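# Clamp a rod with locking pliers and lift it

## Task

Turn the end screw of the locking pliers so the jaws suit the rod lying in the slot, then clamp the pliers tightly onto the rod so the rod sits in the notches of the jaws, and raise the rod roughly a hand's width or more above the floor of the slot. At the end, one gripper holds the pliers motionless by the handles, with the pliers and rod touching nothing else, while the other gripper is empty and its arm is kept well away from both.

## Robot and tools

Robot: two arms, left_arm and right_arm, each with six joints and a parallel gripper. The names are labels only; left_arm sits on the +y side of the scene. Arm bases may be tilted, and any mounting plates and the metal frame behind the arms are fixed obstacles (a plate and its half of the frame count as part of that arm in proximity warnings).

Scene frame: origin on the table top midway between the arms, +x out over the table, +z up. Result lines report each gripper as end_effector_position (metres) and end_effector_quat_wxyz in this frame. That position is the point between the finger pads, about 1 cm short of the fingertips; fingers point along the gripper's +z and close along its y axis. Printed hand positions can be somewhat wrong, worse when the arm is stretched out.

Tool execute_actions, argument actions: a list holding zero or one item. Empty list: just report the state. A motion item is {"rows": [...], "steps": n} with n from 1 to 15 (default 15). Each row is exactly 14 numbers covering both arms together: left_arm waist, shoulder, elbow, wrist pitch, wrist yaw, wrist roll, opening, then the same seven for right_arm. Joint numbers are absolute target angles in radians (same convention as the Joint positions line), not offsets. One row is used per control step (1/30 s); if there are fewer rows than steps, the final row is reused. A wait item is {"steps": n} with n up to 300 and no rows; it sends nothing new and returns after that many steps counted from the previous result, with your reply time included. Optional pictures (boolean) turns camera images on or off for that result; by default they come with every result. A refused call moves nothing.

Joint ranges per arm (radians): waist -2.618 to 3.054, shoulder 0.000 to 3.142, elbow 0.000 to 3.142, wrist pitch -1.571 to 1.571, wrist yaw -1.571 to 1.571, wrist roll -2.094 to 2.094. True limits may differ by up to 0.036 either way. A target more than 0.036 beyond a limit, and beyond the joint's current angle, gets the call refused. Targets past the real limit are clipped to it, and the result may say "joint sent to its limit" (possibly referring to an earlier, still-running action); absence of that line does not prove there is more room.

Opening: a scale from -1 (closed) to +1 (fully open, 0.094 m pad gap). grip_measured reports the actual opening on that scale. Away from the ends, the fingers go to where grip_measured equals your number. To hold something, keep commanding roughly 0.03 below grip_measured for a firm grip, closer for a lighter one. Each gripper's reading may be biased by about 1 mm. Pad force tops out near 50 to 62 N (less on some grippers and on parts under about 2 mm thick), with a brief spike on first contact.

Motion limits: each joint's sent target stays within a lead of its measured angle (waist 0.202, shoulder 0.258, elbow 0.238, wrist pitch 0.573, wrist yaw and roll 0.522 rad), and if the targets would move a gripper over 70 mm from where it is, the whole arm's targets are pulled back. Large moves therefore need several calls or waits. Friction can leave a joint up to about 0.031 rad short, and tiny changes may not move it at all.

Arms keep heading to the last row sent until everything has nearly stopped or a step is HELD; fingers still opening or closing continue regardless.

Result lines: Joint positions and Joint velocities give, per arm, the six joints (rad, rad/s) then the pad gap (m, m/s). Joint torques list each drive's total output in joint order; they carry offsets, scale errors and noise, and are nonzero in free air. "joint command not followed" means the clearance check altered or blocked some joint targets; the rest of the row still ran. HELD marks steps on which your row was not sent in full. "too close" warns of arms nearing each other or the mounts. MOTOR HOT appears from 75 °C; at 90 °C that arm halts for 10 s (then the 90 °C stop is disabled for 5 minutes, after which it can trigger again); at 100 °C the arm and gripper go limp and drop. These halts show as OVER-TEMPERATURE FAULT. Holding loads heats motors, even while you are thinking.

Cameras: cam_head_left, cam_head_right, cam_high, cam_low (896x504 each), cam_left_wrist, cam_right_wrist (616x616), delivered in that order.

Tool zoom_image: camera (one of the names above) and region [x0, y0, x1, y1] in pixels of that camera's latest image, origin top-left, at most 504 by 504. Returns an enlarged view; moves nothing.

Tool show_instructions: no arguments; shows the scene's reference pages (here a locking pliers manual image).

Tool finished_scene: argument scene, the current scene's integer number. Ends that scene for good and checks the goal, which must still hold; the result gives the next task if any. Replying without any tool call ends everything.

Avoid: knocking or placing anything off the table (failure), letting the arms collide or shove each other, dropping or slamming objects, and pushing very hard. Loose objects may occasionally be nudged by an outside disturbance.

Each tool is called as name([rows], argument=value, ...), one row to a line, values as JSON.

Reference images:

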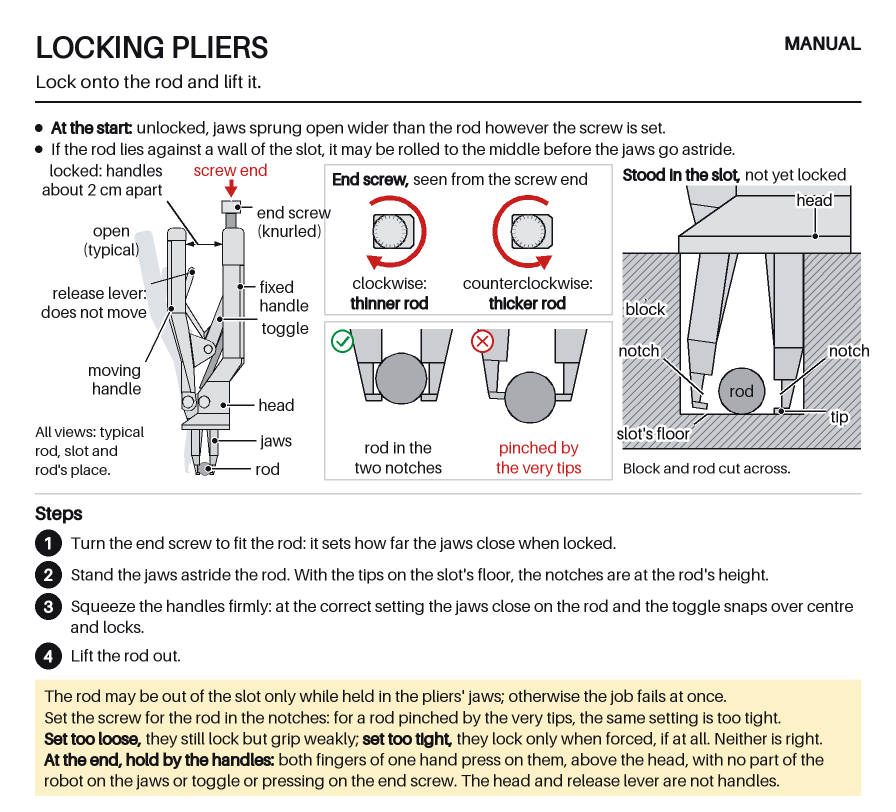

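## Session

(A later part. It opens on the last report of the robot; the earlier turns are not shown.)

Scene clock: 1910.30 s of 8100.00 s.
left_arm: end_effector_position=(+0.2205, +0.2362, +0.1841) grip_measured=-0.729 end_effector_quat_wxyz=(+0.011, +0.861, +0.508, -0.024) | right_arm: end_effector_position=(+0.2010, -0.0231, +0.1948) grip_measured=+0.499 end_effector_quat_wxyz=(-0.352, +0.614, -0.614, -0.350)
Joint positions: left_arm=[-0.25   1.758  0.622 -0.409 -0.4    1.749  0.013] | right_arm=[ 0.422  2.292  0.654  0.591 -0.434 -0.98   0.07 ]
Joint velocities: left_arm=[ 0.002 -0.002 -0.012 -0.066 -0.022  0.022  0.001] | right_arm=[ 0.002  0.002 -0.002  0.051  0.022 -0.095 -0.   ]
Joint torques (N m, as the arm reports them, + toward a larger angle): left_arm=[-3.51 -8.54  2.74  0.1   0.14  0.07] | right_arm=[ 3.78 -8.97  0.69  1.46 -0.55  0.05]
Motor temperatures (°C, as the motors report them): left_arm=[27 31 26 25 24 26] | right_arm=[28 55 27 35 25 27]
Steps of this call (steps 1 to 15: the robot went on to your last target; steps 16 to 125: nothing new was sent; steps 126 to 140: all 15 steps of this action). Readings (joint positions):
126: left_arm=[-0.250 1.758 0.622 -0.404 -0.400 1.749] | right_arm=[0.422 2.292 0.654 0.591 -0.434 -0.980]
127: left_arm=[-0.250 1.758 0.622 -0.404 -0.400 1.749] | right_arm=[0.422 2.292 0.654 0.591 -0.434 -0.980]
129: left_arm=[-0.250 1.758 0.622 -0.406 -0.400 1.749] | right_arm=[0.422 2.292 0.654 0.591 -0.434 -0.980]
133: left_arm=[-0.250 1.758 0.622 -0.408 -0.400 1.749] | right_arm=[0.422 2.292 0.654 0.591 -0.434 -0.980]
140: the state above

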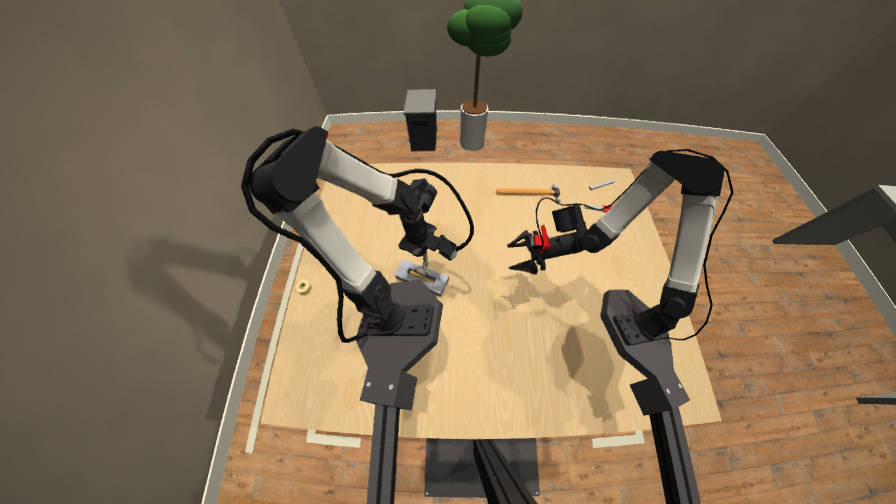

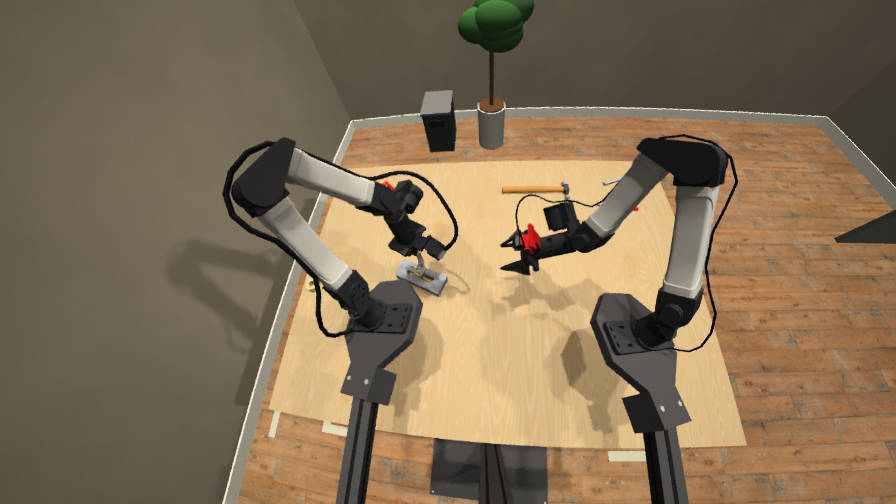

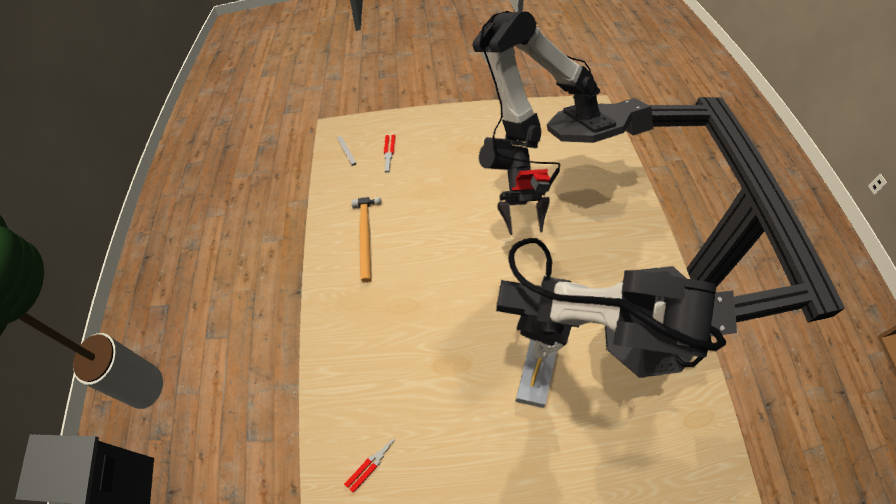

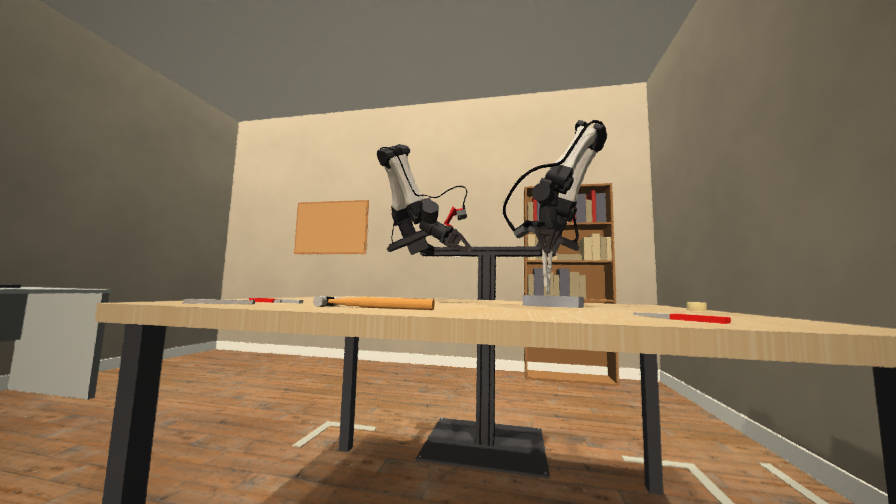

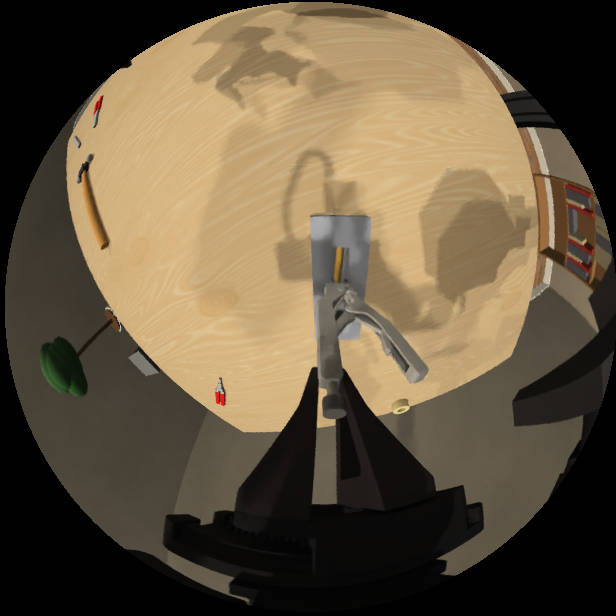

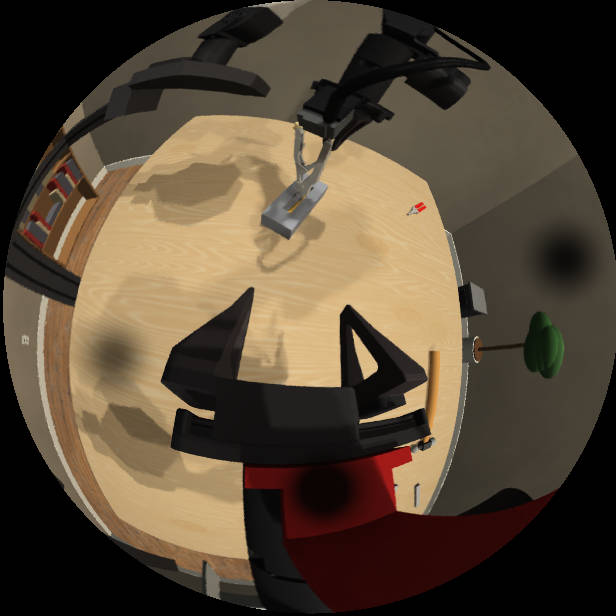

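execute_actions([
  {"rows": [[-0.245,1.765,0.615,-0.405,-0.398,1.75,-0.745,0.425,2.283,0.63,0.6,-0.44,-0.98,0.5],[-0.245,1.77,0.615,-0.40,-0.398,1.75,-0.745,0.425,2.283,0.63,0.6,-0.44,-0.98,0.5],[-0.245,1.777,0.615,-0.394,-0.398,1.75,-0.745,0.425,2.283,0.63,0.6,-0.44,-0.98,0.5]], "steps": 15},
], pictures=false)

Scene clock: 1919.13 s of 8100.00 s.
left_arm: end_effector_position=(+0.2216, +0.2358, +0.1840) grip_measured=-0.729 end_effector_quat_wxyz=(+0.013, +0.860, +0.509, -0.022) | right_arm: end_effector_position=(+0.2010, -0.0231, +0.1948) grip_measured=+0.499 end_effector_quat_wxyz=(-0.352, +0.614, -0.614, -0.350)
Joint positions: left_arm=[-0.25   1.758  0.622 -0.404 -0.4    1.749  0.013] | right_arm=[ 0.422  2.292  0.654  0.591 -0.434 -0.98   0.07 ]
Joint velocities: left_arm=[-0.002 -0.002  0.017  0.051  0.022  0.066 -0.001] | right_arm=[-0.012  0.007  0.002  0.066 -0.007 -0.007  0.   ]
Joint torques (N m, as the arm reports them, + toward a larger angle): left_arm=[-2.76 -5.5   3.61  0.41  0.14  0.12] | right_arm=[ 3.9  -8.9   0.68  1.47 -0.53  0.08]
Motor temperatures (°C, as the motors report them): left_arm=[27 32 26 25 24 26] | right_arm=[28 55 27 35 25 27]
Steps of this call (steps 1 to 15: the robot went on to your last target; steps 16 to 250: nothing new was sent; steps 251 to 265: all 15 steps of this action). Readings (joint positions):
251: left_arm=[-0.250 1.758 0.622 -0.409 -0.400 1.749] | right_arm=[0.422 2.292 0.654 0.591 -0.434 -0.980]
252: left_arm=[-0.250 1.758 0.622 -0.409 -0.400 1.749] | right_arm=[0.422 2.292 0.654 0.591 -0.434 -0.980]
254: left_arm=[-0.250 1.758 0.622 -0.408 -0.400 1.749] | right_arm=[0.422 2.292 0.654 0.591 -0.434 -0.980]
258: left_arm=[-0.250 1.758 0.622 -0.405 -0.400 1.749] | right_arm=[0.422 2.292 0.654 0.591 -0.434 -0.980]
265: the state above

execute_actions([
  {"rows": [[-0.245,1.785,0.615,-0.394,-0.398,1.75,-0.745,0.425,2.283,0.63,0.6,-0.44,-0.98,0.5]], "steps": 15},
], pictures=false)

Scene clock: 1921.80 s of 8100.00 s.
left_arm: end_effector_position=(+0.2190, +0.2351, +0.1811) grip_measured=-0.729 end_effector_quat_wxyz=(+0.008, +0.862, +0.507, -0.026) | right_arm: end_effector_position=(+0.2010, -0.0231, +0.1948) grip_measured=+0.499 end_effector_quat_wxyz=(-0.352, +0.614, -0.614, -0.350)
Joint positions: left_arm=[-0.25   1.774  0.622 -0.401 -0.4    1.749  0.013] | right_arm=[ 0.422  2.292  0.654  0.591 -0.434 -0.98   0.07 ]
Joint velocities: left_arm=[-0.007 -0.002  0.017 -0.037  0.081 -0.037  0.001] | right_arm=[-0.002 -0.007 -0.012  0.007 -0.022 -0.022  0.   ]
Joint torques (N m, as the arm reports them, + toward a larger angle): left_arm=[-2.79 -6.27  3.5   0.35  0.14  0.12] | right_arm=[ 3.88 -8.92  0.93  1.5  -0.53  0.14]
Motor temperatures (°C, as the motors report them): left_arm=[27 31 26 25 24 26] | right_arm=[28 55 27 35 25 27]
Steps of this call (steps 1 to 15: the robot went on to your last target; steps 16 to 65: nothing new was sent; steps 66 to 80: all 15 steps of this action). Readings (joint positions):
66: left_arm=[-0.250 1.759 0.622 -0.404 -0.400 1.749] | right_arm=[0.422 2.292 0.654 0.591 -0.434 -0.980]
67: left_arm=[-0.250 1.763 0.622 -0.402 -0.400 1.749] | right_arm=[0.422 2.292 0.654 0.591 -0.434 -0.980]
69: left_arm=[-0.250 1.770 0.622 -0.401 -0.400 1.749] | right_arm=[0.422 2.292 0.654 0.591 -0.434 -0.980]
73: left_arm=[-0.250 1.774 0.622 -0.401 -0.400 1.749] | right_arm=[0.422 2.292 0.654 0.591 -0.434 -0.980]
80: the state above

execute_actions([
  {"rows": [[-0.245,1.78,0.615,-0.386,-0.398,1.75,-0.745,0.425,2.283,0.63,0.6,-0.44,-0.98,0.5]], "steps": 15},
])

zoom_image(camera="cam_left_wrist", region=[290, 220, 390, 320])

Scene clock: 1927.53 s of 8100.00 s.
left_arm: end_effector_position=(+0.2203, +0.2347, +0.1810) grip_measured=-0.729 end_effector_quat_wxyz=(+0.010, +0.861, +0.508, -0.025) | right_arm: end_effector_position=(+0.2010, -0.0231, +0.1948) grip_measured=+0.499 end_effector_quat_wxyz=(-0.352, +0.614, -0.614, -0.350)
Joint positions: left_arm=[-0.25   1.774  0.622 -0.396 -0.4    1.749  0.013] | right_arm=[ 0.422  2.292  0.654  0.591 -0.434 -0.98   0.07 ]
Joint velocities: left_arm=[ 0.002  0.007 -0.007 -0.007  0.022 -0.007 -0.   ] | right_arm=[-0.002  0.007  0.007  0.037 -0.022 -0.051  0.   ]
Joint torques (N m, as the arm reports them, + toward a larger angle): left_arm=[-2.79 -6.81  3.53  0.39  0.14  0.12] | right_arm=[ 3.97 -8.87  0.79  1.49 -0.5   0.07]
Motor temperatures (°C, as the motors report them): left_arm=[27 31 26 25 24 26] | right_arm=[28 55 27 35 25 27]
Steps of this call (steps 1 to 15: the robot went on to your last target; steps 16 to 157: nothing new was sent; steps 158 to 172: all 15 steps of this action). Readings (joint positions):
158: left_arm=[-0.250 1.774 0.622 -0.401 -0.400 1.749] | right_arm=[0.422 2.292 0.654 0.591 -0.434 -0.980]
159: left_arm=[-0.250 1.774 0.622 -0.400 -0.400 1.749] | right_arm=[0.422 2.292 0.654 0.591 -0.434 -0.980]
161: left_arm=[-0.250 1.774 0.622 -0.398 -0.400 1.749] | right_arm=[0.422 2.292 0.654 0.591 -0.434 -0.980]
165: left_arm=[-0.250 1.774 0.622 -0.396 -0.400 1.749] | right_arm=[0.422 2.292 0.654 0.591 -0.434 -0.980]
172: the state above

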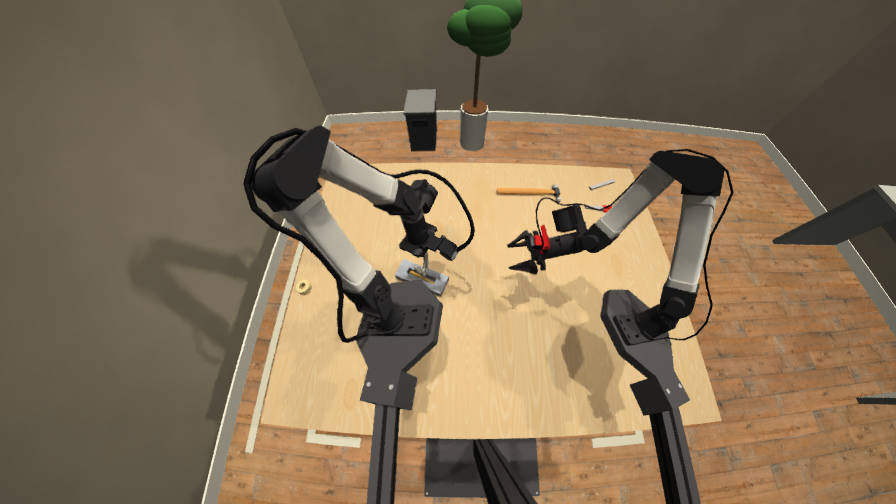

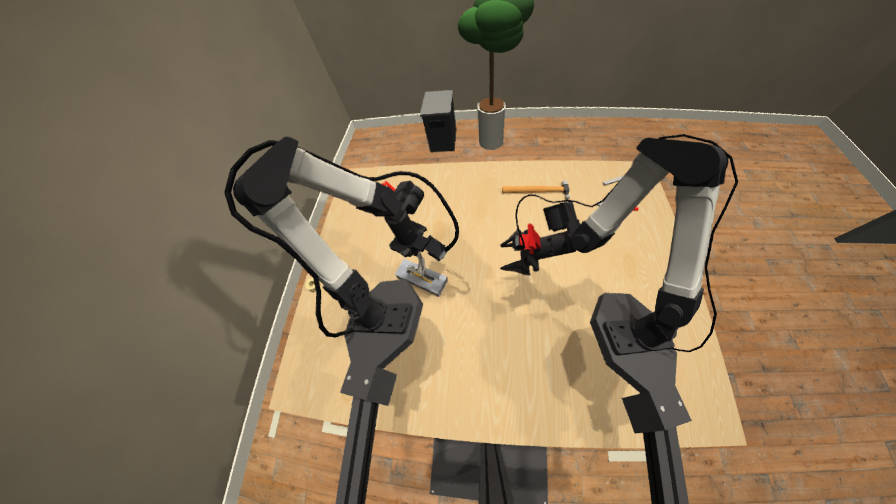

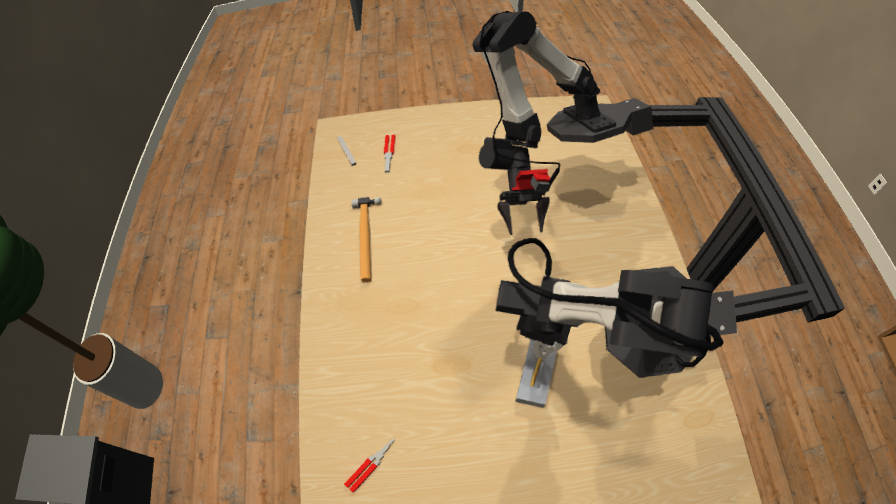

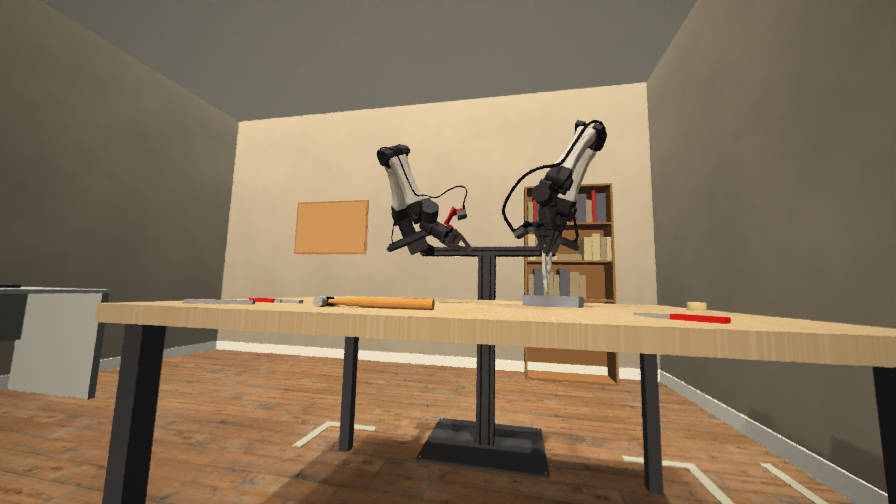

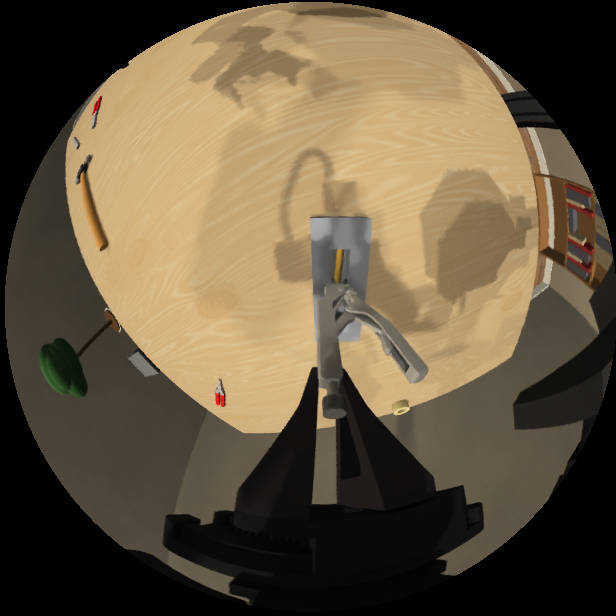

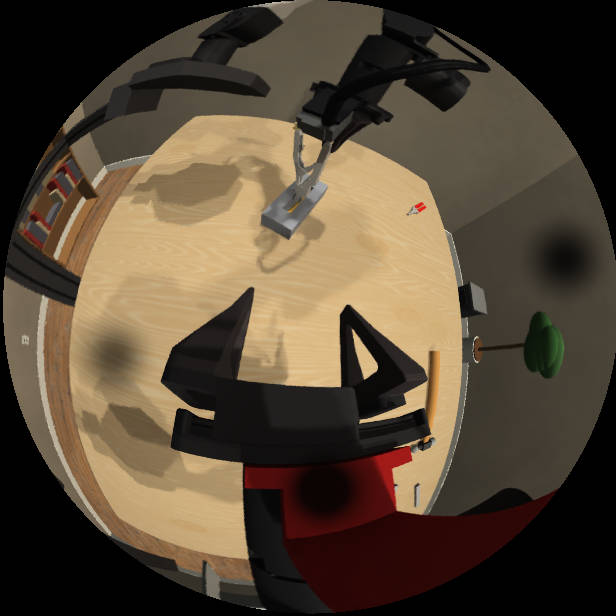

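Region (290, 220, 390, 320) of cam_left_wrist's 616x616 image, scaled by 5.040, with more detail than that image has.

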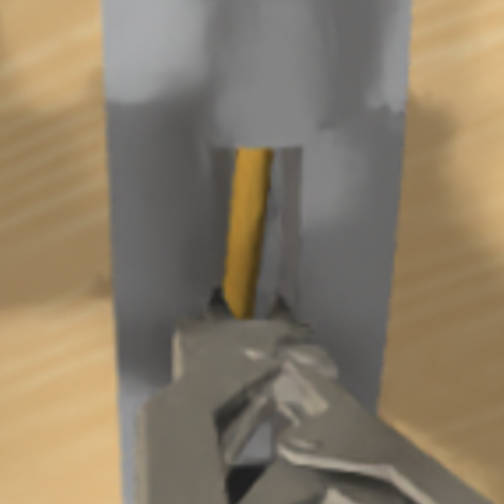

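execute_actions([
  {"rows": [[-0.245,1.801,0.615,-0.372,-0.398,1.75,-0.745,0.425,2.283,0.63,0.6,-0.44,-0.98,0.5],[-0.245,1.801,0.615,-0.372,-0.398,1.75,-0.745,0.425,2.283,0.63,0.6,-0.44,-0.98,0.5],[-0.245,1.801,0.615,-0.374,-0.398,1.75,-0.745,0.425,2.283,0.63,0.6,-0.44,-0.98,0.5]], "steps": 15},
], pictures=false)

Scene clock: 1932.43 s of 8100.00 s.
left_arm: end_effector_position=(+0.2198, +0.2334, +0.1782) grip_measured=-0.729 end_effector_quat_wxyz=(+0.009, +0.861, +0.507, -0.026) | right_arm: end_effector_position=(+0.2010, -0.0231, +0.1948) grip_measured=+0.499 end_effector_quat_wxyz=(-0.352, +0.614, -0.614, -0.350)
Joint positions: left_arm=[-0.25   1.789  0.622 -0.384 -0.4    1.749  0.013] | right_arm=[ 0.422  2.292  0.654  0.591 -0.434 -0.98   0.07 ]
Joint velocities: left_arm=[ 0.002 -0.017 -0.002  0.022 -0.022  0.081  0.001] | right_arm=[ 0.002  0.007 -0.012 -0.037 -0.037 -0.037 -0.   ]
Joint torques (N m, as the arm reports them, + toward a larger angle): left_arm=[-2.83 -6.35  3.4   0.37  0.14  0.12] | right_arm=[ 3.85 -8.82  0.86  1.45 -0.46  0.07]
Motor temperatures (°C, as the motors report them): left_arm=[27 31 26 25 24 26] | right_arm=[28 55 27 35 25 27]
Steps of this call (steps 1 to 15: the robot went on to your last target; steps 16 to 132: nothing new was sent; steps 133 to 147: all 15 steps of this action). Readings (joint positions):
133: left_arm=[-0.250 1.775 0.622 -0.395 -0.400 1.749] | right_arm=[0.422 2.292 0.654 0.591 -0.434 -0.980]
134: left_arm=[-0.250 1.779 0.622 -0.391 -0.400 1.749] | right_arm=[0.422 2.292 0.654 0.591 -0.434 -0.980]
136: left_arm=[-0.250 1.786 0.622 -0.387 -0.400 1.749] | right_arm=[0.422 2.292 0.654 0.591 -0.434 -0.980]
140: left_arm=[-0.250 1.789 0.622 -0.387 -0.400 1.749] | right_arm=[0.422 2.292 0.654 0.591 -0.434 -0.980]
147: the state above

execute_actions([
  {"rows": [[-0.24,1.812,0.615,-0.368,-0.398,1.755,-0.745,0.425,2.283,0.63,0.6,-0.44,-0.98,0.5],[-0.238,1.816,0.615,-0.363,-0.398,1.757,-0.745,0.425,2.283,0.63,0.6,-0.44,-0.98,0.5],[-0.236,1.82,0.615,-0.359,-0.398,1.759,-0.745,0.425,2.283,0.63,0.6,-0.44,-0.98,0.5],[-0.234,1.824,0.615,-0.355,-0.398,1.761,-0.745,0.425,2.283,0.63,0.6,-0.44,-0.98,0.5],[-0.232,1.828,0.615,-0.351,-0.398,1.763,-0.745,0.425,2.283,0.63,0.6,-0.44,-0.98,0.5],[-0.23,1.832,0.615,-0.347,-0.398,1.765,-0.745,0.425,2.283,0.63,0.6,-0.44,-0.98,0.5],[-0.229,1.836,0.615,-0.343,-0.398,1.766,-0.745,0.425,2.283,0.63,0.6,-0.44,-0.98,0.5],[-0.228,1.84,0.615,-0.339,-0.398,1.767,-0.745,0.425,2.283,0.63,0.6,-0.44,-0.98,0.5],[-0.227,1.844,0.615,-0.335,-0.398,1.768,-0.745,0.425,2.283,0.63,0.6,-0.44,-0.98,0.5],[-0.226,1.848,0.615,-0.331,-0.398,1.769,-0.745,0.425,2.283,0.63,0.6,-0.44,-0.98,0.5],[-0.225,1.851,0.615,-0.327,-0.398,1.77,-0.745,0.425,2.283,0.63,0.6,-0.44,-0.98,0.5]], "steps": 15},
])

zoom_image(camera="cam_left_wrist", region=[290, 220, 390, 320])

Scene clock: 1943.63 s of 8100.00 s.
left_arm: end_effector_position=(+0.2184, +0.2320, +0.1674) grip_measured=-0.729 end_effector_quat_wxyz=(+0.004, +0.863, +0.505, -0.030) | right_arm: end_effector_position=(+0.2010, -0.0231, +0.1948) grip_measured=+0.499 end_effector_quat_wxyz=(-0.352, +0.614, -0.614, -0.350)
Joint positions: left_arm=[-0.237  1.839  0.622 -0.343 -0.4    1.762  0.013] | right_arm=[ 0.422  2.292  0.654  0.591 -0.434 -0.98   0.07 ]
Joint velocities: left_arm=[-0.022 -0.002 -0.017  0.007  0.007  0.037 -0.001] | right_arm=[ 0.012 -0.017 -0.007 -0.051 -0.007 -0.037  0.001]
Joint torques (N m, as the arm reports them, + toward a larger angle): left_arm=[-2.41 -6.55  3.11  0.38  0.13  0.15] | right_arm=[ 3.84 -8.87  0.72  1.44 -0.52  0.07]
Motor temperatures (°C, as the motors report them): left_arm=[27 31 26 25 24 26] | right_arm=[28 55 27 35 25 27]
Steps of this call (steps 1 to 15: the robot went on to your last target; steps 16 to 321: nothing new was sent; steps 322 to 336: all 15 steps of this action). Readings (joint positions):
322: left_arm=[-0.250 1.790 0.622 -0.383 -0.400 1.749] | right_arm=[0.422 2.292 0.654 0.591 -0.434 -0.980]
323: left_arm=[-0.250 1.793 0.622 -0.380 -0.400 1.749] | right_arm=[0.422 2.292 0.654 0.591 -0.434 -0.980]
325: left_arm=[-0.250 1.802 0.622 -0.375 -0.400 1.751] | right_arm=[0.422 2.292 0.654 0.591 -0.434 -0.980]
329: left_arm=[-0.243 1.820 0.622 -0.363 -0.400 1.756] | right_arm=[0.422 2.292 0.654 0.591 -0.434 -0.980]
336: the state above

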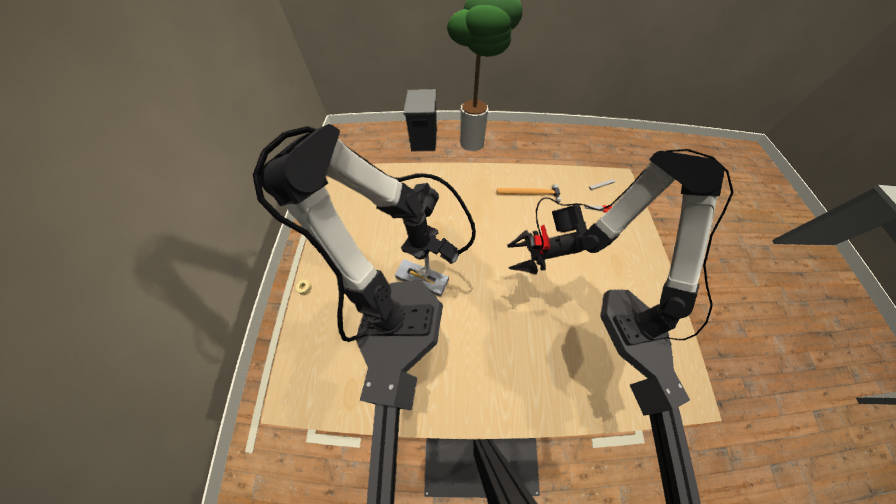

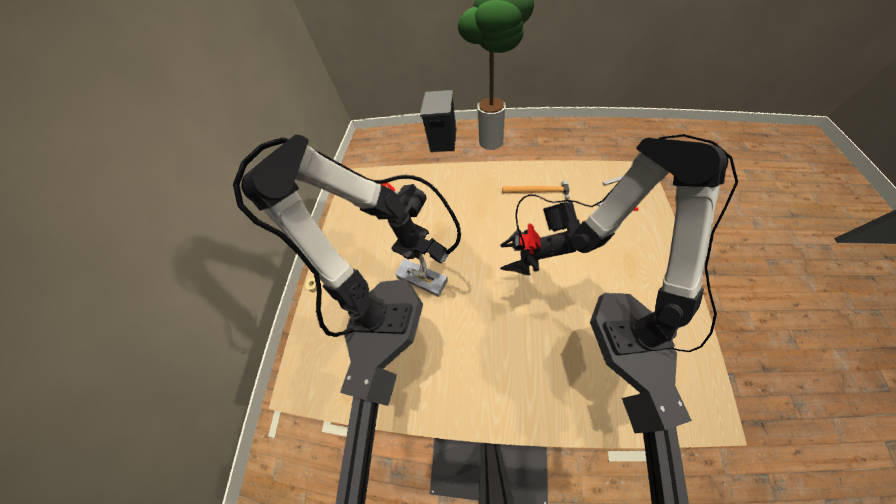

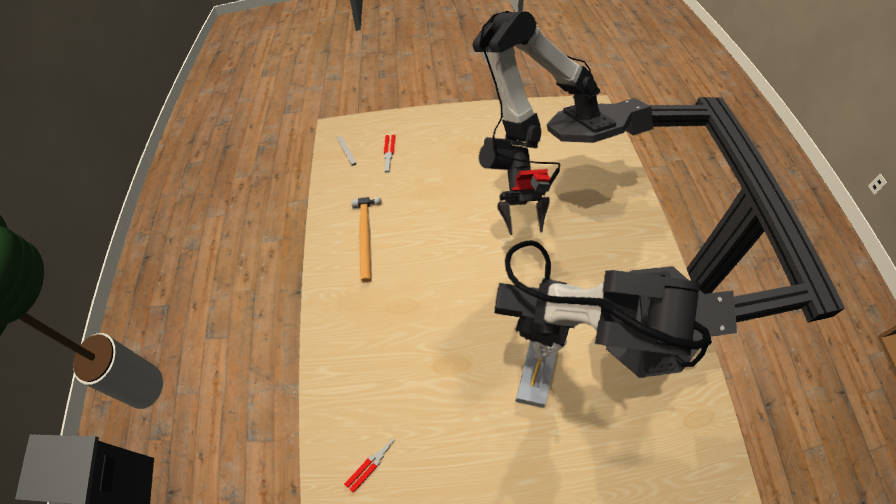

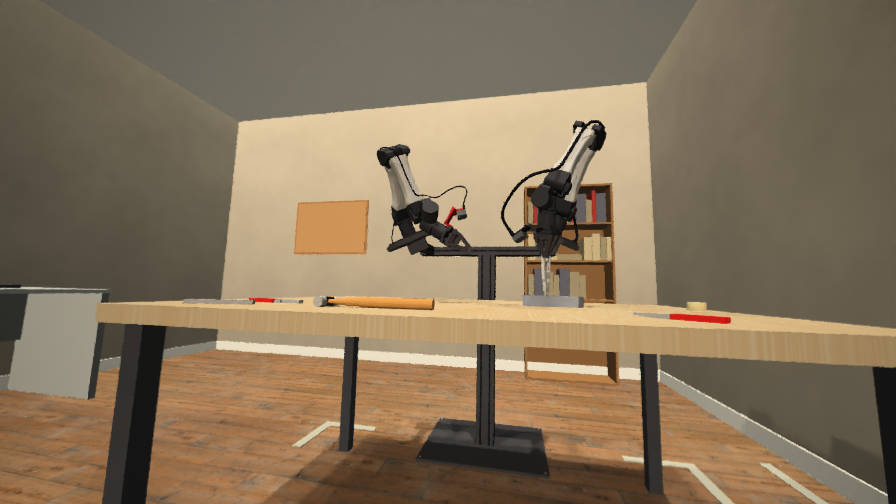

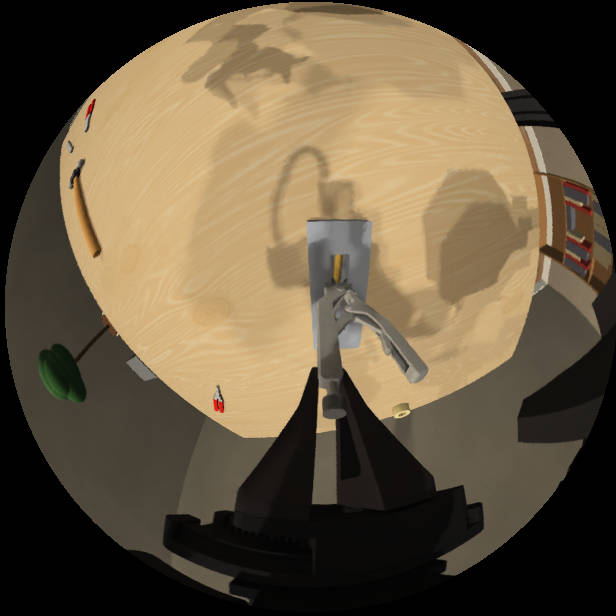

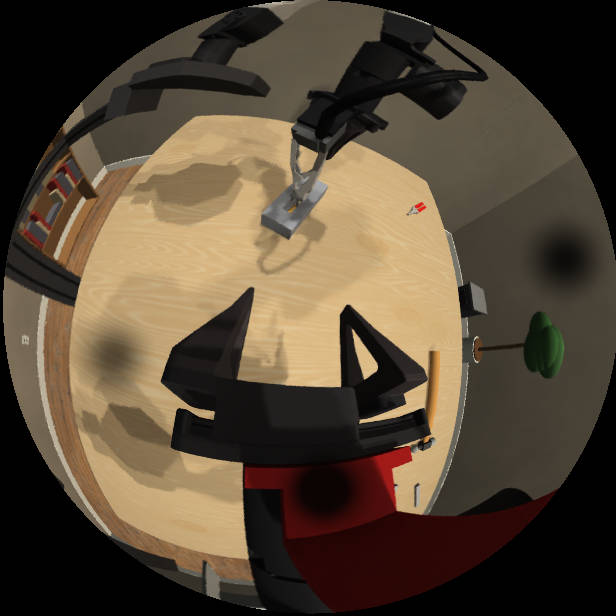

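Region (290, 220, 390, 320) of cam_left_wrist's 616x616 image, scaled by 5.040, with more detail than that image has.

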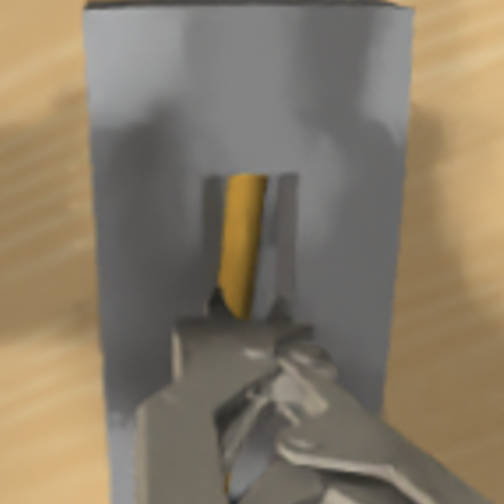

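execute_actions([
  {"rows": [[-0.23,1.845,0.615,-0.318,-0.398,1.77,-0.745,0.425,2.283,0.63,0.6,-0.44,-0.98,0.5]], "steps": 15},
])

zoom_image(camera="cam_left_wrist", region=[290, 220, 390, 320])

Scene clock: 1947.77 s of 8100.00 s.
left_arm: end_effector_position=(+0.2192, +0.2318, +0.1673) grip_measured=-0.729 end_effector_quat_wxyz=(+0.005, +0.863, +0.505, -0.029) | right_arm: end_effector_position=(+0.2010, -0.0231, +0.1948) grip_measured=+0.499 end_effector_quat_wxyz=(-0.352, +0.614, -0.614, -0.350)
Joint positions: left_arm=[-0.237  1.839  0.622 -0.339 -0.4    1.764  0.013] | right_arm=[ 0.422  2.292  0.654  0.591 -0.434 -0.98   0.07 ]
Joint velocities: left_arm=[-0.012  0.017 -0.002 -0.007 -0.022 -0.095  0.001] | right_arm=[-0.002  0.012  0.002 -0.037 -0.007 -0.022 -0.001]
Joint torques (N m, as the arm reports them, + toward a larger angle): left_arm=[-2.8  -7.13  3.11  0.48  0.14  0.16] | right_arm=[ 3.9  -8.83  0.82  1.46 -0.52  0.08]
Motor temperatures (°C, as the motors report them): left_arm=[27 31 26 25 24 26] | right_arm=[28 55 27 35 25 27]
Steps of this call (steps 1 to 15: the robot went on to your last target; steps 16 to 109: nothing new was sent; steps 110 to 124: all 15 steps of this action). Readings (joint positions):
110: left_arm=[-0.237 1.839 0.622 -0.340 -0.400 1.764] | right_arm=[0.422 2.292 0.654 0.591 -0.434 -0.980]
111: left_arm=[-0.237 1.839 0.622 -0.339 -0.400 1.764] | right_arm=[0.422 2.292 0.654 0.591 -0.434 -0.980]
113: left_arm=[-0.237 1.839 0.622 -0.339 -0.400 1.764] | right_arm=[0.422 2.292 0.654 0.591 -0.434 -0.980]
117: left_arm=[-0.237 1.839 0.622 -0.339 -0.400 1.764] | right_arm=[0.422 2.292 0.654 0.591 -0.434 -0.980]
124: the state above

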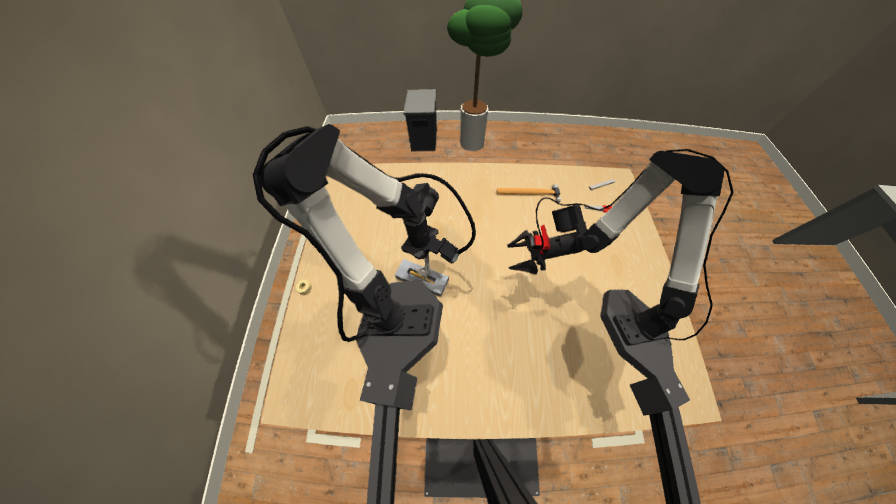

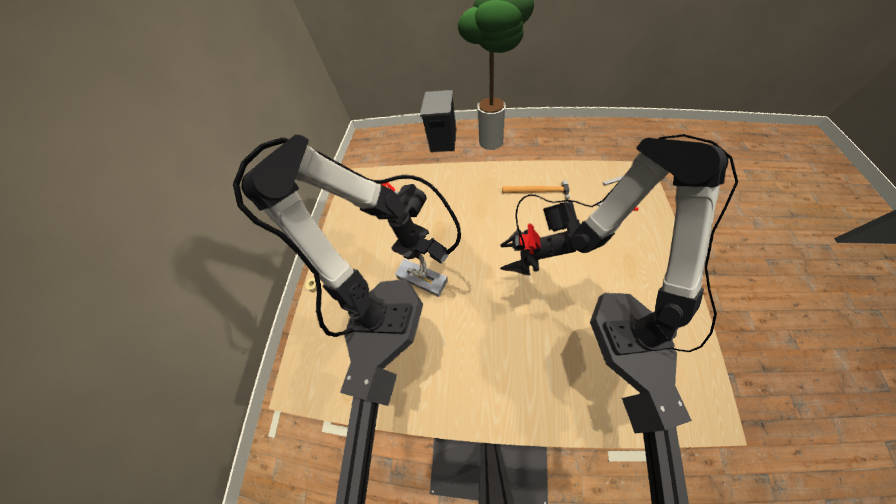

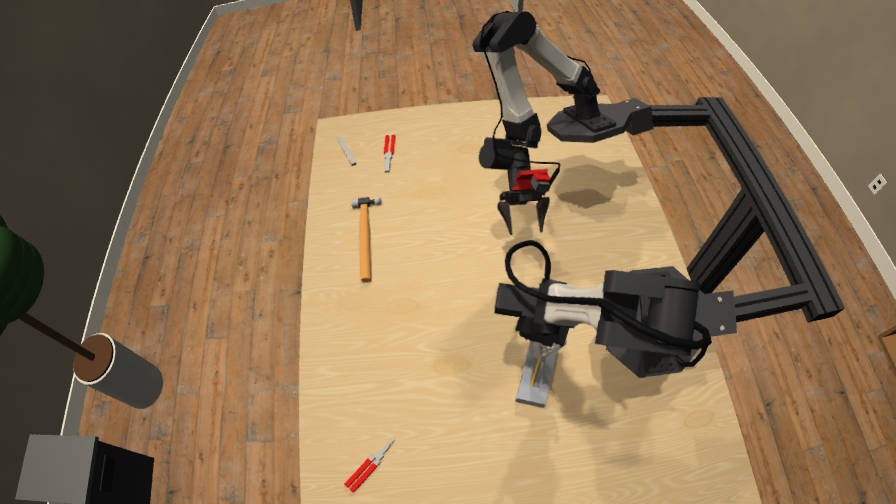

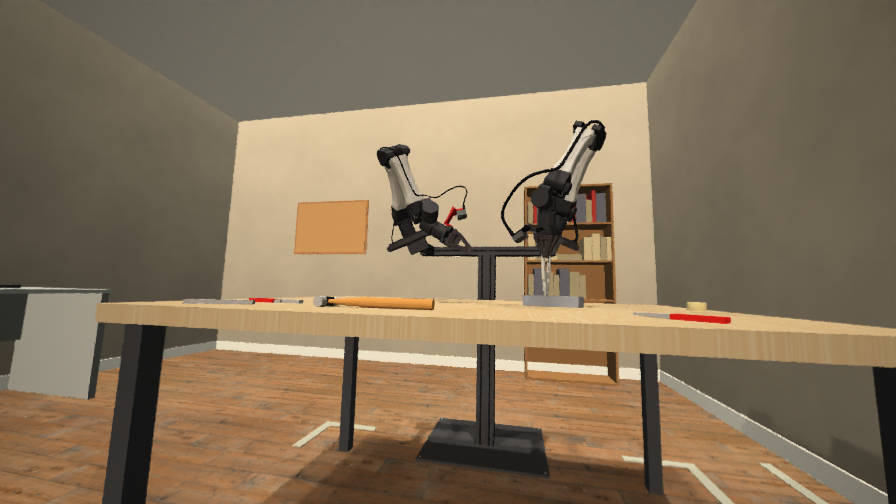

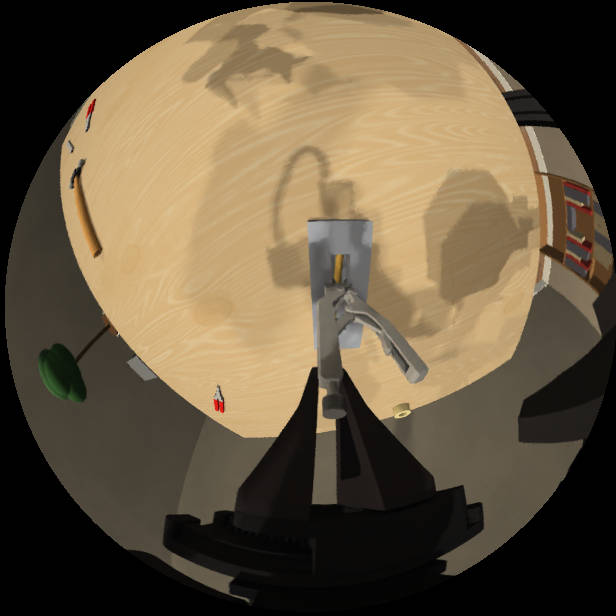

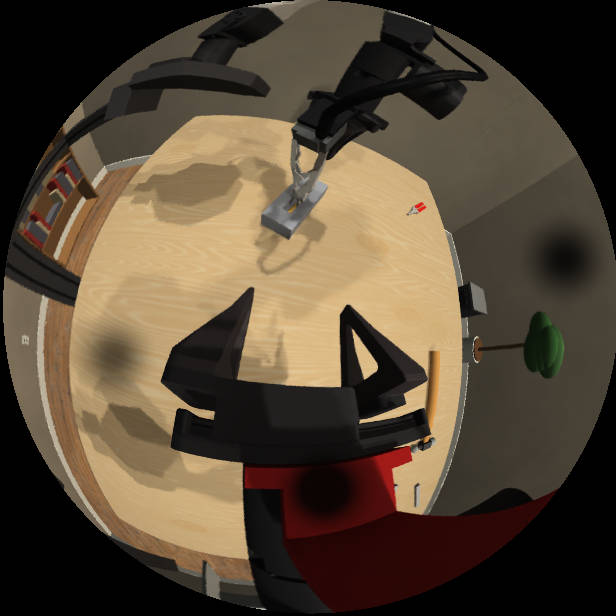

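Region (290, 220, 390, 320) of cam_left_wrist's 616x616 image, scaled by 5.040, with more detail than that image has.

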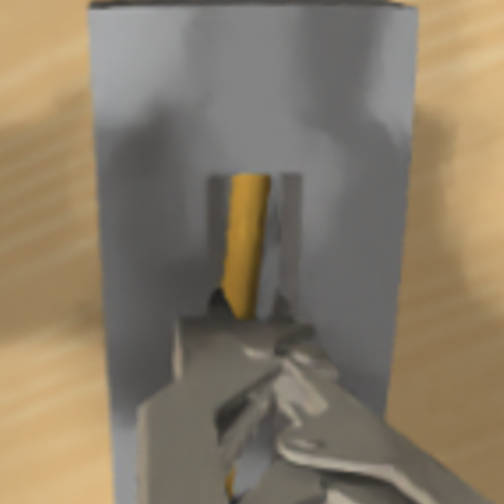

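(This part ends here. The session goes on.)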